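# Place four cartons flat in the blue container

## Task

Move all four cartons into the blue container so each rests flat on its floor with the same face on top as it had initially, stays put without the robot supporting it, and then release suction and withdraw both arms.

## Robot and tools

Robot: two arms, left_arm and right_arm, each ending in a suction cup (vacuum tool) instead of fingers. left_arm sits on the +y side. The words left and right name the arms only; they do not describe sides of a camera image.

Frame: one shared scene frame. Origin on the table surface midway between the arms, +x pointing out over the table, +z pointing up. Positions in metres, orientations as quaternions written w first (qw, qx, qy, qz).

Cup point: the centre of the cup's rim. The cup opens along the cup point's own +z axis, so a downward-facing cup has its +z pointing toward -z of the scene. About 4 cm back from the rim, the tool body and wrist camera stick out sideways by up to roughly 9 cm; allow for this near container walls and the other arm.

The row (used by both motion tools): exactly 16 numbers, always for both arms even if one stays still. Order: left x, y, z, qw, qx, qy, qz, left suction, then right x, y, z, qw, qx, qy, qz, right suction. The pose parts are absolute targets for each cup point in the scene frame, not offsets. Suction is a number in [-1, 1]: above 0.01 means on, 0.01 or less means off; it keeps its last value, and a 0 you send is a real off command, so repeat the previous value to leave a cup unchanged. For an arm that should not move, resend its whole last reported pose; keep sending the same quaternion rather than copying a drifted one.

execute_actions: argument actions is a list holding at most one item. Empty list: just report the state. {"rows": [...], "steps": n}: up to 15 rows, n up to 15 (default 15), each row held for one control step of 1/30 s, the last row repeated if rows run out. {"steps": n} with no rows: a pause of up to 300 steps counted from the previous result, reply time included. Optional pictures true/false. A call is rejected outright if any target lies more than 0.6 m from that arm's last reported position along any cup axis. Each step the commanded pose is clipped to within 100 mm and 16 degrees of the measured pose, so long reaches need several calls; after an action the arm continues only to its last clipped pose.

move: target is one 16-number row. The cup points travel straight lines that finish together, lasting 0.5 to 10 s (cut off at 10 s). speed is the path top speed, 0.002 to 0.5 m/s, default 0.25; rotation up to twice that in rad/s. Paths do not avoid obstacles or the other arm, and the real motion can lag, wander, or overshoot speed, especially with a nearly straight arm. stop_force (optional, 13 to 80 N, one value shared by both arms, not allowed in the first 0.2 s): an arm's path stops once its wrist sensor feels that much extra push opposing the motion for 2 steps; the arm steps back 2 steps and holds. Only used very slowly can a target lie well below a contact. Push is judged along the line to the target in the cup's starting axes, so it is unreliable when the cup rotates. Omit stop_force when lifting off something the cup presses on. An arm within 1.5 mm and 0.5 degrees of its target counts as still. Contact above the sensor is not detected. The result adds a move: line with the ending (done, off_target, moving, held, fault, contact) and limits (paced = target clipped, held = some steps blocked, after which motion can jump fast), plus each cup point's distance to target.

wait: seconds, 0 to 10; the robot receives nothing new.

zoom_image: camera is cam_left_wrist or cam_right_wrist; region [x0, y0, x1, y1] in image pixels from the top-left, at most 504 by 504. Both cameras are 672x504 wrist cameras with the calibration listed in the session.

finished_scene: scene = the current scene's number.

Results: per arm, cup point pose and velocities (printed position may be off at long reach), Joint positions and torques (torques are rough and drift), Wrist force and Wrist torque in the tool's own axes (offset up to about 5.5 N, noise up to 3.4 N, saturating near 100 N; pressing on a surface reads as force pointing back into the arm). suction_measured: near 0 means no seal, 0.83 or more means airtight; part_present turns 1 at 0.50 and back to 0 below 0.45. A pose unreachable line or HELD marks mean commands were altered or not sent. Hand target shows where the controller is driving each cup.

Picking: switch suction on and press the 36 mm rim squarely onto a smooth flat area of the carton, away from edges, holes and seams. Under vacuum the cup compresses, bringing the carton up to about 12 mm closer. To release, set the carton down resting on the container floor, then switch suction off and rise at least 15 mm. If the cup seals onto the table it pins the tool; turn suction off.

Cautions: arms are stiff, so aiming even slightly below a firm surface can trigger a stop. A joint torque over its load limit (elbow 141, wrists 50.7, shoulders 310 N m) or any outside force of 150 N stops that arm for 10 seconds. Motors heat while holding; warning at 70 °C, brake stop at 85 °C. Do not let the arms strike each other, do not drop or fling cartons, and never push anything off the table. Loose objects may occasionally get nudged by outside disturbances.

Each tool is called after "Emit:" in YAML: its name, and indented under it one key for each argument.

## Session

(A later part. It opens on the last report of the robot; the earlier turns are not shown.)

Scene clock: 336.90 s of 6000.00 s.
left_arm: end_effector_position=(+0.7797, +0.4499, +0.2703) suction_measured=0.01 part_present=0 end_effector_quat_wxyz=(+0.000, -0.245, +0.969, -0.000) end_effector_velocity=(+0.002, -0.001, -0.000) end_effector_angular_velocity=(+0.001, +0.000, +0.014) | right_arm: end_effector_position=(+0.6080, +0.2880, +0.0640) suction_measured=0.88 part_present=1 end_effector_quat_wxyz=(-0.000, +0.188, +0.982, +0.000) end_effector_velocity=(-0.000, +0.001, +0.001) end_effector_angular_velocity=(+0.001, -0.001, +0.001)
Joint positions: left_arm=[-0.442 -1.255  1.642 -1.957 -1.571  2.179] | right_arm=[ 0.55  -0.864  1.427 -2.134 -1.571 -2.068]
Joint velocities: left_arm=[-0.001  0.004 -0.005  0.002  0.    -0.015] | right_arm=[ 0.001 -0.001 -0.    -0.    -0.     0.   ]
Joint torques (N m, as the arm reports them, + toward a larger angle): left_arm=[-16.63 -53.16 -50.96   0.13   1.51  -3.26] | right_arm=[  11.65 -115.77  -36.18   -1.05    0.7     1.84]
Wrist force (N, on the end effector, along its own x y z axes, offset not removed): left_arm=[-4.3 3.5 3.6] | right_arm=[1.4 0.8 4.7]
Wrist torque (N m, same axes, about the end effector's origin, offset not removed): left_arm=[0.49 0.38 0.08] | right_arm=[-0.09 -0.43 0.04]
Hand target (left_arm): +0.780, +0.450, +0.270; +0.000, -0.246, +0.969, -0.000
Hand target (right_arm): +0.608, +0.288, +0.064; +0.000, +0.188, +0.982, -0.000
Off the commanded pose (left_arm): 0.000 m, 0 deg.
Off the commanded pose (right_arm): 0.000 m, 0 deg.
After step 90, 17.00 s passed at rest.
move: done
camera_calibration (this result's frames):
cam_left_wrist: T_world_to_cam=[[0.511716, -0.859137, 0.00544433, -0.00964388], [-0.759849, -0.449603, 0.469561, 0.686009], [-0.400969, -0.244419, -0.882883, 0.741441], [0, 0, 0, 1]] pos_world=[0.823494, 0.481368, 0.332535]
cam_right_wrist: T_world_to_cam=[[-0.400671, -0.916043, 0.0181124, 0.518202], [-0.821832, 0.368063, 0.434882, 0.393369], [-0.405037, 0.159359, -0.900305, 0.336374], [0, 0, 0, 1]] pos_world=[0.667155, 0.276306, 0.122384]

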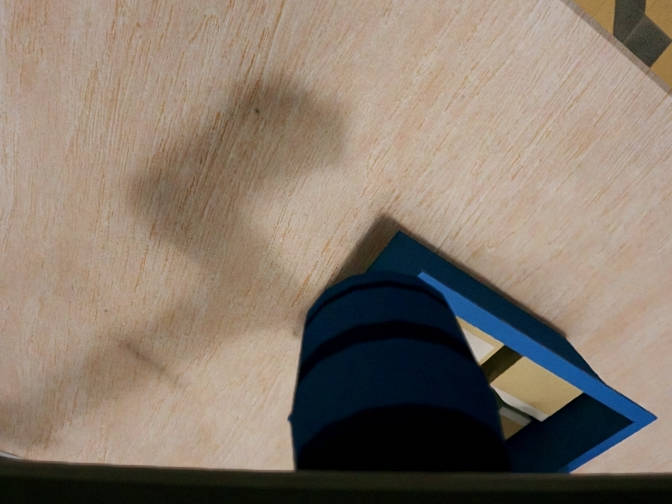

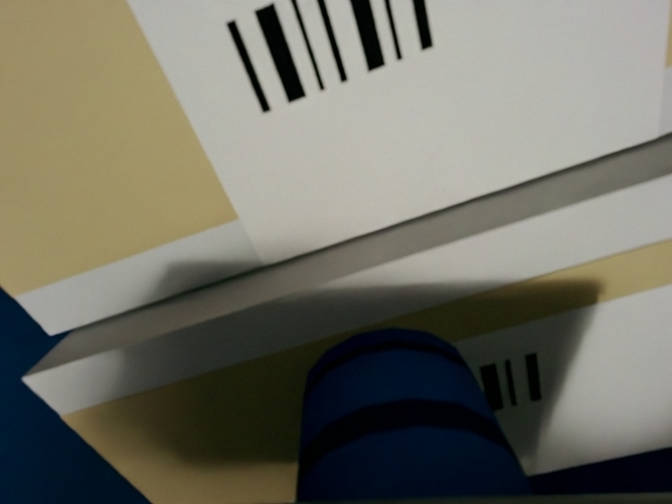

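Emit:
move:
  target: [0.78,0.5,0.27,0,-0.246,0.969,0,-1,0.608,0.288,0.0625,0,0.188,0.982,0,-1]
  speed: 0.05

Emit:
move:
  target: [0.70,0.62,0.27,0,-0.246,0.969,0,-1,0.608,0.288,0.24,0,0.188,0.982,0,-1]
  speed: 0.15

Scene clock: 348.80 s of 6000.00 s.
left_arm: end_effector_position=(+0.7800, +0.4997, +0.2700) suction_measured=0.01 part_present=0 end_effector_quat_wxyz=(+0.000, -0.246, +0.969, +0.000) end_effector_velocity=(-0.001, +0.002, -0.001) end_effector_angular_velocity=(-0.001, +0.001, -0.001) | right_arm: end_effector_position=(+0.6080, +0.2880, +0.0625) suction_measured=0.00 part_present=0 end_effector_quat_wxyz=(-0.000, +0.188, +0.982, +0.000) end_effector_velocity=(-0.001, +0.000, -0.002) end_effector_angular_velocity=(-0.001, +0.001, +0.001)
Joint positions: left_arm=[-0.388 -1.272  1.665 -1.964 -1.571  2.231] | right_arm=[ 0.55  -0.863  1.428 -2.136 -1.571 -2.068]
Joint velocities: left_arm=[ 0.003 -0.001  0.002 -0.    -0.001  0.004] | right_arm=[ 0.001  0.002  0.    -0.001 -0.    -0.   ]
Joint torques (N m, as the arm reports them, + toward a larger angle): left_arm=[ 17.15 -92.59 -29.13  -7.37   1.08   3.8 ] | right_arm=[ 10.27 -70.88 -23.64  -5.54  -1.22   1.82]
Wrist force (N, on the end effector, along its own x y z axes, offset not removed): left_arm=[-1.6 -0.3 2.3] | right_arm=[3.8 0.3 -14.1]
Wrist torque (N m, same axes, about the end effector's origin, offset not removed): left_arm=[-0.05 0.23 0.29] | right_arm=[-0.05 -0.73 0.06]
Hand target (left_arm): +0.780, +0.500, +0.270; -0.000, -0.246, +0.969, +0.000
Hand target (right_arm): +0.608, +0.288, +0.062; -0.000, +0.188, +0.982, -0.000
Off the commanded pose (left_arm): 0.000 m, 0 deg.
Off the commanded pose (right_arm): 0.000 m, 0 deg.
After step 90, 7.50 s passed at rest.
move: done
camera_calibration (this result's frames):
cam_left_wrist: T_world_to_cam=[[0.513047, -0.858345, 0.0051379, 0.031673], [-0.759088, -0.450909, 0.469538, 0.708898], [-0.400709, -0.244795, -0.882897, 0.753474], [0, 0, 0, 1]] pos_world=[0.82379, 0.531282, 0.332223]
cam_right_wrist: T_world_to_cam=[[-0.400669, -0.916044, 0.0181078, 0.518233], [-0.821834, 0.368059, 0.43488, 0.394018], [-0.405034, 0.159362, -0.900306, 0.335031], [0, 0, 0, 1]] pos_world=[0.667157, 0.276311, 0.120896]

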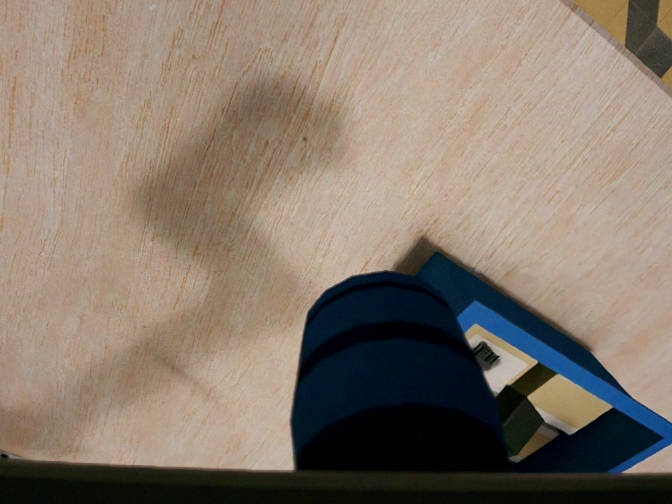

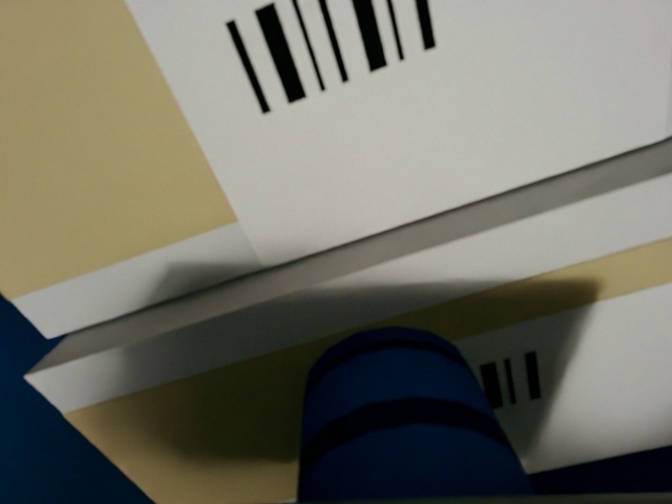

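Scene clock: 350.53 s of 6000.00 s.
left_arm: end_effector_position=(+0.7002, +0.6199, +0.2699) suction_measured=0.01 part_present=0 end_effector_quat_wxyz=(+0.000, -0.246, +0.969, +0.000) end_effector_velocity=(-0.001, +0.002, +0.000) end_effector_angular_velocity=(-0.000, -0.000, -0.001) | right_arm: end_effector_position=(+0.6078, +0.2879, +0.2397) suction_measured=0.00 part_present=0 end_effector_quat_wxyz=(+0.000, +0.188, +0.982, +0.000) end_effector_velocity=(-0.000, +0.001, +0.003) end_effector_angular_velocity=(+0.001, -0.000, +0.001)
Joint positions: left_arm=[-0.28  -1.422  1.854 -2.002 -1.571  2.34 ] | right_arm=[ 0.55  -0.989  1.3   -1.882 -1.571 -2.068]
Joint velocities: left_arm=[ 0.002 -0.002  0.002 -0.    -0.     0.003] | right_arm=[ 0.    -0.001 -0.003  0.003  0.001 -0.   ]
Joint torques (N m, as the arm reports them, + toward a larger angle): left_arm=[ 18.74 -78.9  -29.6   -7.23  -1.07   3.87] | right_arm=[  -4.83 -109.92  -52.28   -0.04    1.5    -1.77]
Wrist force (N, on the end effector, along its own x y z axes, offset not removed): left_arm=[-9.6 -1.0 1.0] | right_arm=[0.4 2.8 2.3]
Wrist torque (N m, same axes, about the end effector's origin, offset not removed): left_arm=[-0.08 1.32 0.19] | right_arm=[0.20 -0.18 0.01]
Hand target (left_arm): +0.700, +0.620, +0.270; -0.000, -0.246, +0.969, +0.000
Hand target (right_arm): +0.608, +0.288, +0.240; +0.000, +0.188, +0.982, +0.000
Off the commanded pose (left_arm): 0.000 m, 0 deg.
Off the commanded pose (right_arm): 0.000 m, 0 deg.
move: done
camera_calibration (this result's frames):
cam_left_wrist: T_world_to_cam=[[0.513045, -0.858347, 0.00503838, 0.175773], [-0.759077, -0.450954, 0.469513, 0.702564], [-0.400733, -0.244706, -0.882911, 0.750803], [0, 0, 0, 1]] pos_world=[0.743993, 0.651424, 0.332144]
cam_right_wrist: T_world_to_cam=[[-0.400647, -0.916054, 0.018096, 0.514863], [-0.821848, 0.368035, 0.434875, 0.316849], [-0.405029, 0.159359, -0.900309, 0.494532], [0, 0, 0, 1]] pos_world=[0.666979, 0.276222, 0.298125]

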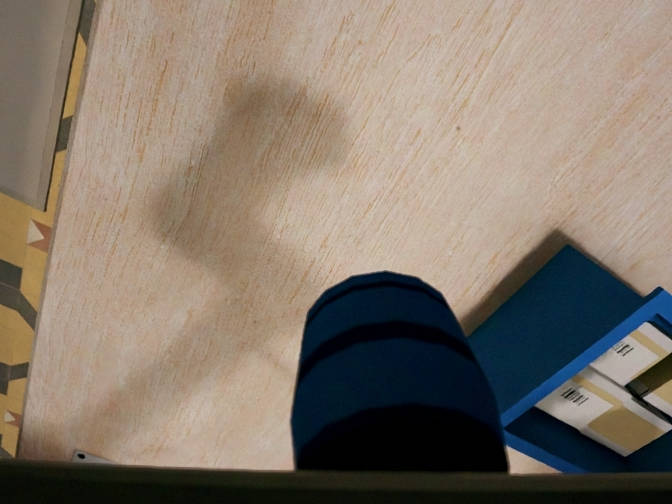

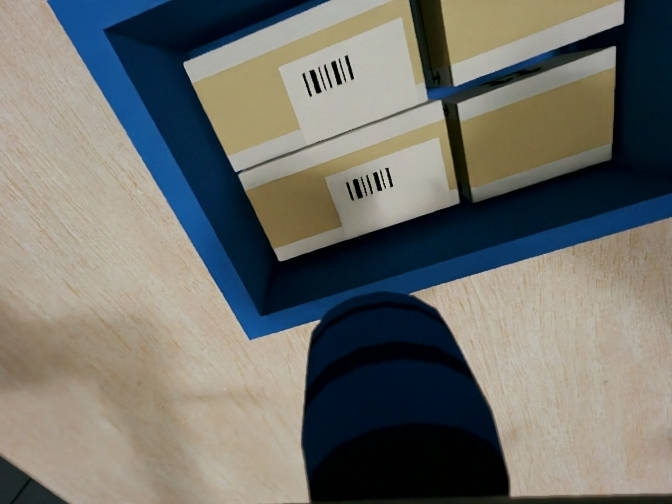

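Emit:
move:
  target: [0.60,0.65,0.27,0,-0.246,0.969,0,-1,0.603,0.15,0.10,0,0.188,0.982,0,-1]
  speed: 0.2

Emit:
move:
  target: [0.60,0.65,0.27,0,-0.246,0.969,0,-1,0.603,0.15,0.045,0,0.188,0.982,0,-1]
  speed: 0.01
  stop_force: 13

Emit:
move:
  target: [0.60,0.65,0.27,0,-0.246,0.969,0,-1,0.603,0.15,0.095,0,0.188,0.982,0,-1]
  speed: 0.1

Emit:
move:
  target: [0.60,0.65,0.27,0,-0.246,0.969,0,-1,0.606,0.26,0.095,0,0.188,0.982,0,-1]
  speed: 0.1

Emit:
move:
  target: [0.60,0.65,0.27,0,-0.246,0.969,0,-1,0.606,0.26,0.045,0,0.188,0.982,0,-1]
  speed: 0.01
  stop_force: 13

Scene clock: 365.20 s of 6000.00 s.
left_arm: end_effector_position=(+0.6002, +0.6500, +0.2699) suction_measured=0.01 part_present=0 end_effector_quat_wxyz=(+0.000, -0.246, +0.969, -0.000) end_effector_velocity=(-0.002, +0.000, -0.000) end_effector_angular_velocity=(-0.000, +0.001, -0.001) | right_arm: end_effector_position=(+0.6034, +0.1503, +0.1001) suction_measured=0.00 part_present=0 end_effector_quat_wxyz=(+0.000, +0.188, +0.982, +0.000) end_effector_velocity=(+0.000, -0.002, -0.002) end_effector_angular_velocity=(+0.001, -0.000, -0.001)
Joint positions: left_arm=[-0.282 -1.589  2.033 -2.016 -1.571  2.338] | right_arm=[ 0.436 -1.041  1.659 -2.19  -1.571 -2.182]
Joint velocities: left_arm=[-0.    -0.002  0.003  0.001 -0.     0.001] | right_arm=[-0.002  0.001  0.004 -0.006  0.001 -0.002]
Joint torques (N m, as the arm reports them, + toward a larger angle): left_arm=[-18.27 -64.14 -28.5   -0.44   0.13  -3.21] | right_arm=[ -8.27 -99.41 -33.87  -7.64   2.13  -1.88]
Wrist force (N, on the end effector, along its own x y z axes, offset not removed): left_arm=[-0.6 -1.4 2.5] | right_arm=[0.8 -0.1 2.4]
Wrist torque (N m, same axes, about the end effector's origin, offset not removed): left_arm=[-0.24 -0.04 0.31] | right_arm=[-0.23 -0.38 0.06]
Hand target (left_arm): +0.600, +0.650, +0.270; +0.000, -0.246, +0.969, -0.000
Hand target (right_arm): +0.603, +0.150, +0.100; +0.000, +0.188, +0.982, +0.000
Off the commanded pose (left_arm): 0.000 m, 0 deg.
Off the commanded pose (right_arm): 0.001 m, 0 deg.
After step 90, 10.10 s passed at rest.
move: done
camera_calibration (this result's frames):
cam_left_wrist: T_world_to_cam=[[0.513035, -0.858351, 0.00531469, 0.252891], [-0.75913, -0.450824, 0.469551, 0.640161], [-0.400644, -0.244931, -0.882889, 0.718186], [0, 0, 0, 1]] pos_world=[0.643961, 0.681576, 0.332146]
cam_right_wrist: T_world_to_cam=[[-0.400679, -0.916041, 0.0180234, 0.389625], [-0.821869, 0.368043, 0.434828, 0.424606], [-0.404954, 0.159413, -0.900333, 0.388924], [0, 0, 0, 1]] pos_world=[0.662581, 0.138639, 0.158509]

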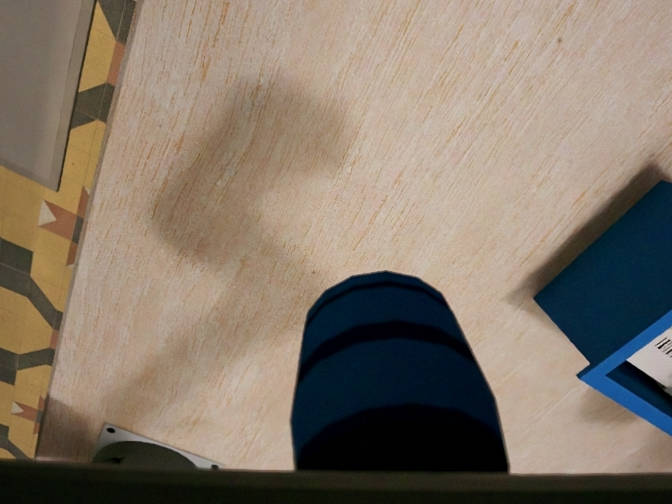

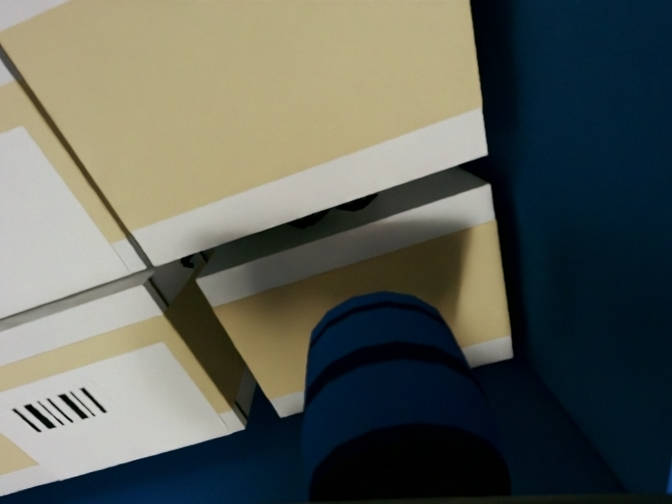

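Scene clock: 369.83 s of 6000.00 s.
left_arm: end_effector_position=(+0.6000, +0.6500, +0.2700) suction_measured=0.01 part_present=0 end_effector_quat_wxyz=(+0.000, -0.246, +0.969, -0.000) end_effector_velocity=(-0.000, +0.000, -0.000) end_effector_angular_velocity=(+0.001, +0.000, -0.000) | right_arm: end_effector_position=(+0.6031, +0.1501, +0.0576) suction_measured=0.00 part_present=0 end_effector_quat_wxyz=(+0.000, +0.188, +0.982, +0.000) end_effector_velocity=(-0.000, +0.000, +0.004) end_effector_angular_velocity=(-0.001, +0.001, +0.000)
Joint positions: left_arm=[-0.282 -1.589  2.033 -2.015 -1.571  2.338] | right_arm=[ 0.436 -0.999  1.682 -2.254 -1.571 -2.182]
Joint velocities: left_arm=[-0.    -0.     0.     0.     0.001  0.   ] | right_arm=[ 0.    -0.004 -0.002  0.007 -0.    -0.   ]
Joint torques (N m, as the arm reports them, + toward a larger angle): left_arm=[-18.51 -62.42 -28.46  -0.06   1.61  -3.15] | right_arm=[ -7.93 -89.46 -37.09   0.85  -1.75  -1.76]
Wrist force (N, on the end effector, along its own x y z axes, offset not removed): left_arm=[-4.1 0.3 -2.1] | right_arm=[0.3 1.1 -10.0]
Wrist torque (N m, same axes, about the end effector's origin, offset not removed): left_arm=[0.17 0.50 0.27] | right_arm=[0.11 -0.26 0.13]
Hand target (left_arm): +0.600, +0.650, +0.270; -0.000, -0.246, +0.969, -0.000
Hand target (right_arm): +0.603, +0.150, +0.058; +0.000, +0.188, +0.982, +0.000
Off the commanded pose (left_arm): 0.000 m, 0 deg.
Off the commanded pose (right_arm): 0.013 m, 0 deg.
move: contact (right_arm)
camera_calibration (this result's frames):
cam_left_wrist: T_world_to_cam=[[0.513037, -0.85835, 0.00521143, 0.25301], [-0.759101, -0.450865, 0.46956, 0.63998], [-0.400697, -0.244858, -0.882885, 0.71816], [0, 0, 0, 1]] pos_world=[0.643771, 0.681563, 0.332225]
cam_right_wrist: T_world_to_cam=[[-0.400669, -0.916044, 0.0181058, 0.390019], [-0.821836, 0.368059, 0.434877, 0.442904], [-0.405031, 0.159362, -0.900308, 0.350582], [0, 0, 0, 1]] pos_world=[0.662259, 0.13839, 0.115961]

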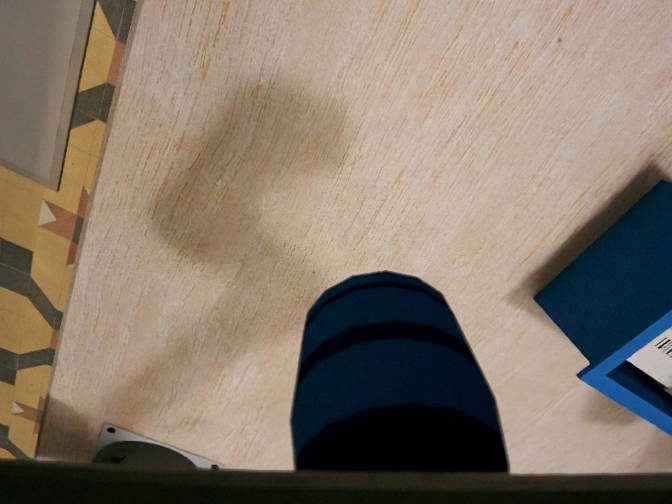

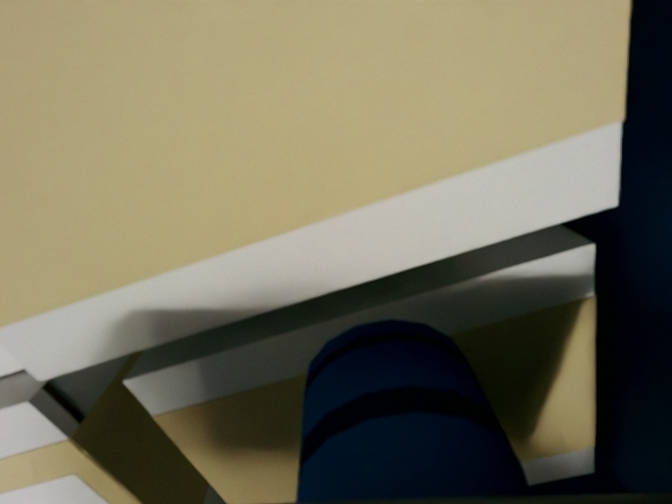

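Scene clock: 370.77 s of 6000.00 s.
left_arm: end_effector_position=(+0.6000, +0.6500, +0.2700) suction_measured=0.01 part_present=0 end_effector_quat_wxyz=(-0.000, -0.246, +0.969, +0.000) end_effector_velocity=(+0.000, +0.001, -0.000) end_effector_angular_velocity=(+0.003, -0.001, -0.002) | right_arm: end_effector_position=(+0.6030, +0.1500, +0.0948) suction_measured=0.00 part_present=0 end_effector_quat_wxyz=(-0.000, +0.188, +0.982, +0.000) end_effector_velocity=(-0.000, +0.000, +0.001) end_effector_angular_velocity=(+0.000, +0.000, -0.000)
Joint positions: left_arm=[-0.282 -1.589  2.033 -2.015 -1.571  2.338] | right_arm=[ 0.436 -1.036  1.664 -2.198 -1.571 -2.182]
Joint velocities: left_arm=[-0.    -0.     0.     0.     0.003  0.002] | right_arm=[ 0.    -0.001 -0.001  0.002  0.     0.   ]
Joint torques (N m, as the arm reports them, + toward a larger angle): left_arm=[-17.63 -63.7  -28.46  -0.03   1.49  -3.14] | right_arm=[ -6.73 -97.65 -46.26  -0.98  -1.81  -1.89]
Wrist force (N, on the end effector, along its own x y z axes, offset not removed): left_arm=[-5.6 0.7 2.6] | right_arm=[1.2 2.6 2.6]
Wrist torque (N m, same axes, about the end effector's origin, offset not removed): left_arm=[0.17 0.78 0.06] | right_arm=[0.16 -0.35 0.09]
Hand target (left_arm): +0.600, +0.650, +0.270; -0.000, -0.246, +0.969, -0.000
Hand target (right_arm): +0.603, +0.150, +0.095; +0.000, +0.188, +0.982, +0.000
Off the commanded pose (left_arm): 0.000 m, 0 deg.
Off the commanded pose (right_arm): 0.000 m, 0 deg.
move: done
camera_calibration (this result's frames):
cam_left_wrist: T_world_to_cam=[[0.513038, -0.85835, 0.00520397, 0.253018], [-0.759099, -0.450868, 0.469561, 0.639969], [-0.400701, -0.244853, -0.882885, 0.718158], [0, 0, 0, 1]] pos_world=[0.643758, 0.681562, 0.33223]
cam_right_wrist: T_world_to_cam=[[-0.40067, -0.916043, 0.0181143, 0.389201], [-0.821832, 0.368062, 0.434882, 0.426642], [-0.405038, 0.159357, -0.900305, 0.384032], [0, 0, 0, 1]] pos_world=[0.662117, 0.138296, 0.153157]

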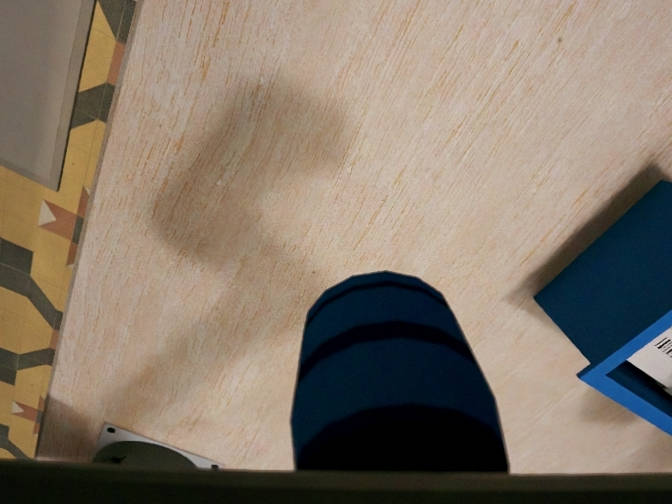

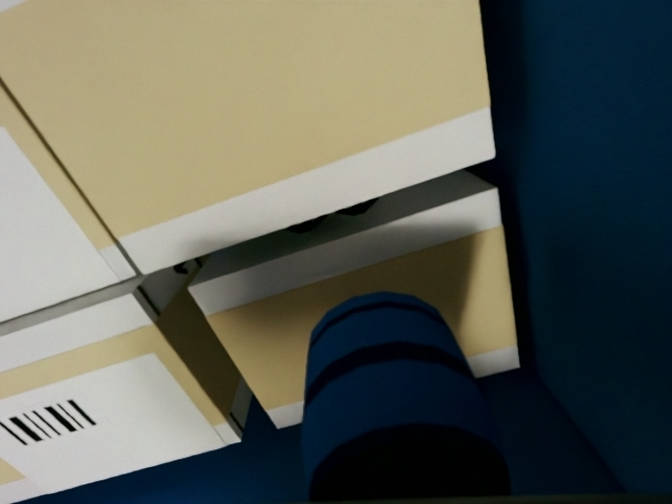

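Scene clock: 372.37 s of 6000.00 s.
left_arm: end_effector_position=(+0.6000, +0.6500, +0.2700) suction_measured=0.01 part_present=0 end_effector_quat_wxyz=(-0.000, -0.246, +0.969, +0.000) end_effector_velocity=(+0.000, +0.000, +0.000) end_effector_angular_velocity=(+0.001, -0.001, -0.002) | right_arm: end_effector_position=(+0.6057, +0.2597, +0.0951) suction_measured=0.00 part_present=0 end_effector_quat_wxyz=(-0.000, +0.188, +0.982, -0.000) end_effector_velocity=(+0.000, +0.003, +0.000) end_effector_angular_velocity=(-0.000, -0.001, -0.000)
Joint positions: left_arm=[-0.282 -1.589  2.033 -2.015 -1.571  2.338] | right_arm=[ 0.529 -0.924  1.47  -2.117 -1.571 -2.089]
Joint velocities: left_arm=[-0.     0.    -0.001  0.     0.001  0.002] | right_arm=[ 0.002  0.003 -0.006  0.002 -0.001  0.002]
Joint torques (N m, as the arm reports them, + toward a larger angle): left_arm=[-17.41 -63.13 -28.56  -0.15   1.65  -3.14] | right_arm=[ 10.57 -83.58 -48.45  -0.22  -2.17   1.96]
Wrist force (N, on the end effector, along its own x y z axes, offset not removed): left_arm=[-7.0 0.4 -1.6] | right_arm=[3.1 1.2 3.4]
Wrist torque (N m, same axes, about the end effector's origin, offset not removed): left_arm=[0.14 1.04 0.16] | right_arm=[-0.07 -0.64 0.08]
Hand target (left_arm): +0.600, +0.650, +0.270; -0.000, -0.246, +0.969, +0.000
Hand target (right_arm): +0.606, +0.260, +0.095; -0.000, +0.188, +0.982, -0.000
Off the commanded pose (left_arm): 0.000 m, 0 deg.
Off the commanded pose (right_arm): 0.000 m, 0 deg.
move: done
camera_calibration (this result's frames):
cam_left_wrist: T_world_to_cam=[[0.513038, -0.85835, 0.00520403, 0.253018], [-0.759099, -0.450868, 0.469561, 0.639968], [-0.400701, -0.244853, -0.882885, 0.718158], [0, 0, 0, 1]] pos_world=[0.643758, 0.681562, 0.33223]
cam_right_wrist: T_world_to_cam=[[-0.400665, -0.916045, 0.0181504, 0.490776], [-0.821768, 0.368049, 0.435014, 0.388339], [-0.405172, 0.159379, -0.900241, 0.367977], [0, 0, 0, 1]] pos_world=[0.664856, 0.247997, 0.153427]

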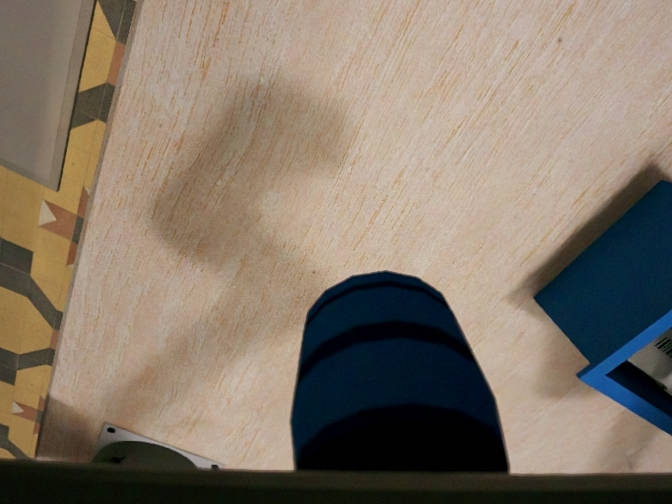

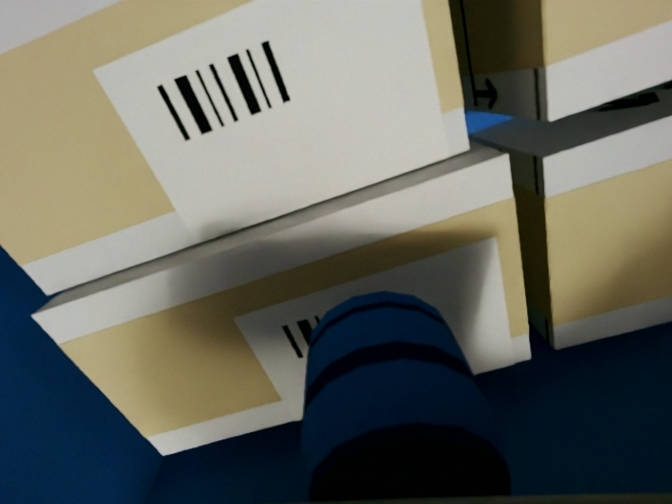

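Scene clock: 375.73 s of 6000.00 s.
left_arm: end_effector_position=(+0.6000, +0.6500, +0.2700) suction_measured=0.01 part_present=0 end_effector_quat_wxyz=(-0.000, -0.246, +0.969, +0.000) end_effector_velocity=(-0.000, +0.000, -0.001) end_effector_angular_velocity=(+0.001, +0.001, -0.001) | right_arm: end_effector_position=(+0.6059, +0.2599, +0.0652) suction_measured=0.00 part_present=0 end_effector_quat_wxyz=(-0.000, +0.188, +0.982, -0.000) end_effector_velocity=(+0.000, -0.000, +0.003) end_effector_angular_velocity=(-0.000, +0.001, -0.000)
Joint positions: left_arm=[-0.282 -1.589  2.033 -2.015 -1.571  2.338] | right_arm=[ 0.529 -0.897  1.484 -2.158 -1.571 -2.089]
Joint velocities: left_arm=[ 0.    -0.     0.001  0.     0.     0.001] | right_arm=[-0.    -0.003 -0.002  0.006  0.     0.   ]
Joint torques (N m, as the arm reports them, + toward a larger angle): left_arm=[-18.42 -64.49 -28.57   0.11   1.54  -3.13] | right_arm=[  8.72 -97.05 -40.95   0.18  -1.87   1.75]
Wrist force (N, on the end effector, along its own x y z axes, offset not removed): left_arm=[-4.7 -2.6 0.1] | right_arm=[1.8 0.9 -11.0]
Wrist torque (N m, same axes, about the end effector's origin, offset not removed): left_arm=[-0.38 0.68 0.24] | right_arm=[0.01 -0.48 0.16]
Hand target (left_arm): +0.600, +0.650, +0.270; +0.000, -0.246, +0.969, +0.000
Hand target (right_arm): +0.606, +0.260, +0.066; -0.000, +0.188, +0.982, +0.000
Off the commanded pose (left_arm): 0.000 m, 0 deg.
Off the commanded pose (right_arm): 0.020 m, 0 deg.
move: contact (right_arm)
camera_calibration (this result's frames):
cam_left_wrist: T_world_to_cam=[[0.513038, -0.85835, 0.00520408, 0.253018], [-0.759099, -0.450868, 0.469561, 0.639968], [-0.400701, -0.244853, -0.882885, 0.718158], [0, 0, 0, 1]] pos_world=[0.643758, 0.681562, 0.33223]
cam_right_wrist: T_world_to_cam=[[-0.400697, -0.916031, 0.0181388, 0.491569], [-0.821793, 0.368087, 0.434935, 0.401454], [-0.405091, 0.159371, -0.900279, 0.3411], [0, 0, 0, 1]] pos_world=[0.665059, 0.248161, 0.123562]

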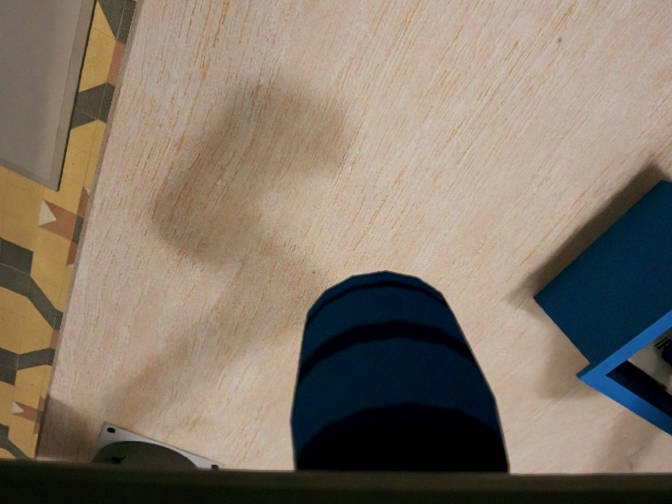

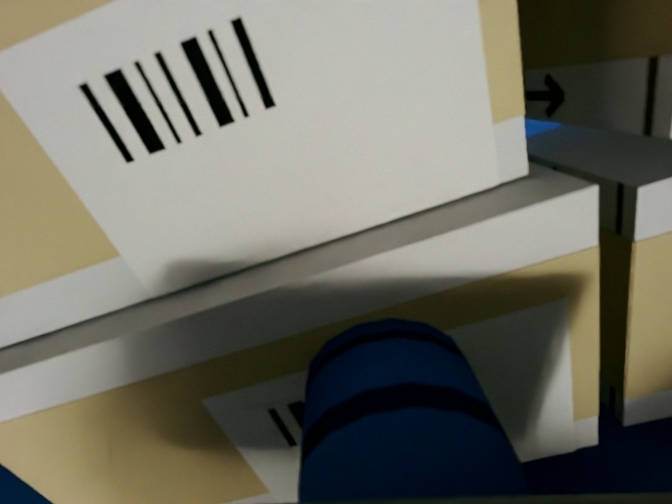

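Emit:
move:
  target: [0.60,0.65,0.27,0,-0.246,0.969,0,-1,0.606,0.33,0.085,0,0.188,0.982,0,-1]
  speed: 0.1

Emit:
move:
  target: [0.60,0.65,0.27,0,-0.246,0.969,0,-1,0.606,0.33,0.045,0,0.188,0.982,0,-1]
  speed: 0.01
  stop_force: 13

Scene clock: 388.80 s of 6000.00 s.
left_arm: end_effector_position=(+0.6000, +0.6500, +0.2700) suction_measured=0.01 part_present=0 end_effector_quat_wxyz=(-0.000, -0.246, +0.969, +0.000) end_effector_velocity=(-0.000, -0.000, -0.000) end_effector_angular_velocity=(+0.000, +0.000, -0.001) | right_arm: end_effector_position=(+0.6058, +0.3297, +0.0850) suction_measured=0.00 part_present=0 end_effector_quat_wxyz=(-0.000, +0.188, +0.982, +0.000) end_effector_velocity=(+0.000, +0.003, -0.000) end_effector_angular_velocity=(-0.001, +0.000, +0.000)
Joint positions: left_arm=[-0.282 -1.589  2.033 -2.015 -1.571  2.338] | right_arm=[ 0.583 -0.837  1.335 -2.069 -1.571 -2.036]
Joint velocities: left_arm=[-0.     0.     0.     0.    -0.     0.001] | right_arm=[ 0.002  0.004 -0.006  0.004 -0.001  0.002]
Joint torques (N m, as the arm reports them, + toward a larger angle): left_arm=[-17.86 -63.65 -29.03   0.01   1.44  -3.05] | right_arm=[  8.23 -89.3  -50.19  -0.7   -2.32   2.27]
Wrist force (N, on the end effector, along its own x y z axes, offset not removed): left_arm=[1.0 0.5 -0.7] | right_arm=[1.5 1.0 2.8]
Wrist torque (N m, same axes, about the end effector's origin, offset not removed): left_arm=[-0.07 -0.25 0.01] | right_arm=[-0.01 -0.42 -0.01]
Hand target (left_arm): +0.600, +0.650, +0.270; -0.000, -0.246, +0.969, +0.000
Hand target (right_arm): +0.606, +0.330, +0.085; -0.000, +0.188, +0.982, -0.000
Off the commanded pose (left_arm): 0.000 m, 0 deg.
Off the commanded pose (right_arm): 0.000 m, 0 deg.
After step 90, 8.83 s passed at rest.
move: done
camera_calibration (this result's frames):
cam_left_wrist: T_world_to_cam=[[0.513038, -0.85835, 0.00520401, 0.253018], [-0.759099, -0.450868, 0.469561, 0.639968], [-0.400701, -0.244853, -0.882885, 0.718158], [0, 0, 0, 1]] pos_world=[0.643758, 0.681562, 0.33223]
cam_right_wrist: T_world_to_cam=[[-0.400666, -0.916046, 0.0180881, 0.555124], [-0.821789, 0.368029, 0.434992, 0.367054], [-0.40513, 0.159422, -0.900252, 0.347737], [0, 0, 0, 1]] pos_world=[0.664939, 0.317996, 0.143344]

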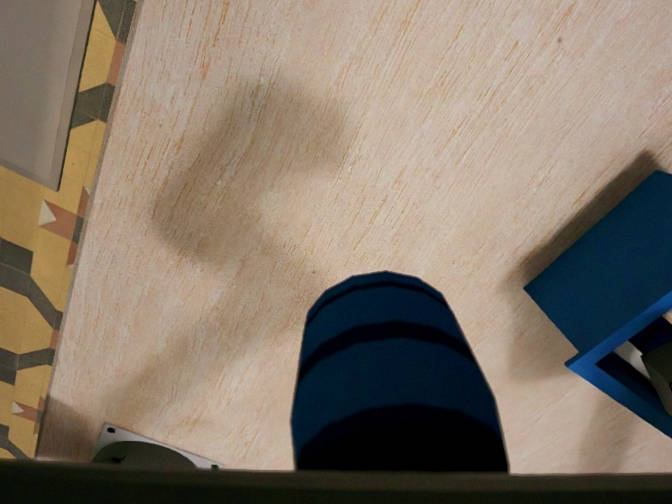

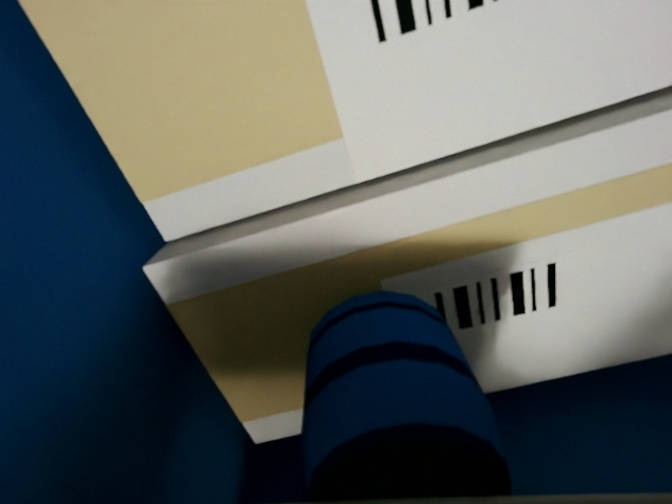

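Scene clock: 391.17 s of 6000.00 s.
left_arm: end_effector_position=(+0.6000, +0.6500, +0.2700) suction_measured=0.01 part_present=0 end_effector_quat_wxyz=(-0.000, -0.246, +0.969, +0.000) end_effector_velocity=(+0.000, -0.001, +0.000) end_effector_angular_velocity=(-0.002, -0.000, +0.002) | right_arm: end_effector_position=(+0.6059, +0.3298, +0.0651) suction_measured=0.00 part_present=0 end_effector_quat_wxyz=(-0.000, +0.188, +0.982, +0.000) end_effector_velocity=(+0.000, -0.000, +0.002) end_effector_angular_velocity=(-0.001, +0.002, -0.000)
Joint positions: left_arm=[-0.282 -1.589  2.033 -2.015 -1.571  2.338] | right_arm=[ 0.583 -0.82   1.345 -2.095 -1.571 -2.036]
Joint velocities: left_arm=[-0.     0.    -0.    -0.    -0.002 -0.002] | right_arm=[-0.    -0.002 -0.002  0.006  0.     0.   ]
Joint torques (N m, as the arm reports them, + toward a larger angle): left_arm=[-17.51 -63.35 -28.52   0.07   1.47  -3.19] | right_arm=[  -0.98 -102.44  -41.71    0.41   -2.19    1.71]
Wrist force (N, on the end effector, along its own x y z axes, offset not removed): left_arm=[-4.4 -1.0 -0.1] | right_arm=[1.1 1.0 -9.1]
Wrist torque (N m, same axes, about the end effector's origin, offset not removed): left_arm=[-0.08 0.67 0.04] | right_arm=[0.09 -0.28 0.07]
Hand target (left_arm): +0.600, +0.650, +0.270; +0.000, -0.246, +0.969, +0.000
Hand target (right_arm): +0.606, +0.330, +0.066; -0.000, +0.188, +0.982, +0.000
Off the commanded pose (left_arm): 0.000 m, 0 deg.
Off the commanded pose (right_arm): 0.020 m, 0 deg.
move: contact (right_arm)
camera_calibration (this result's frames):
cam_left_wrist: T_world_to_cam=[[0.513038, -0.85835, 0.00520402, 0.253018], [-0.759099, -0.450868, 0.469561, 0.639968], [-0.400701, -0.244853, -0.882885, 0.718158], [0, 0, 0, 1]] pos_world=[0.643758, 0.681562, 0.33223]
cam_right_wrist: T_world_to_cam=[[-0.40069, -0.916035, 0.0181044, 0.555669], [-0.821802, 0.368066, 0.434935, 0.375745], [-0.405079, 0.159396, -0.90028, 0.329874], [0, 0, 0, 1]] pos_world=[0.665064, 0.318132, 0.123494]

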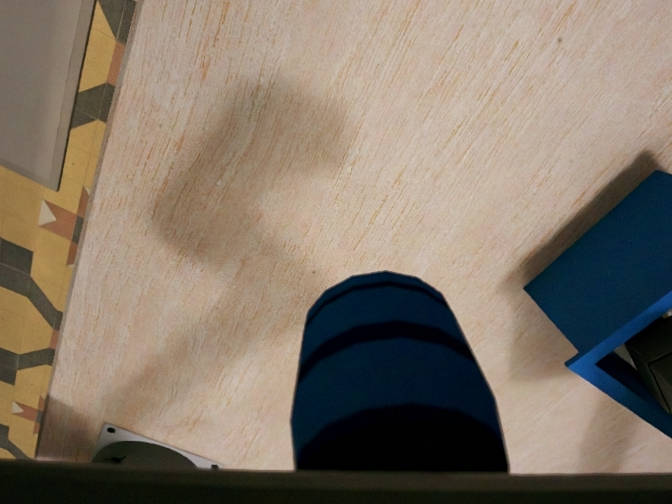

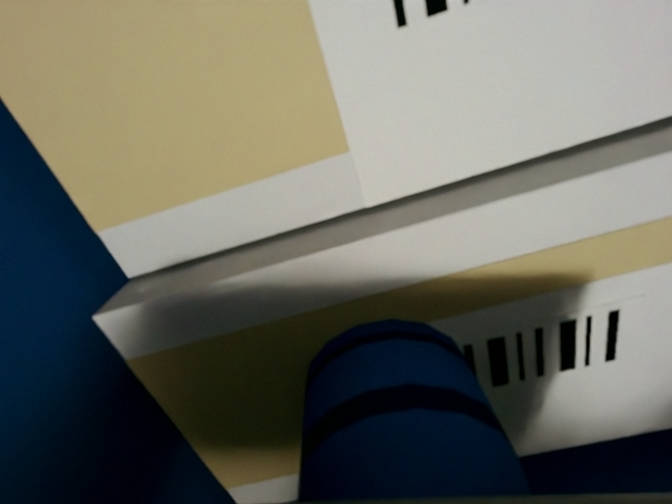

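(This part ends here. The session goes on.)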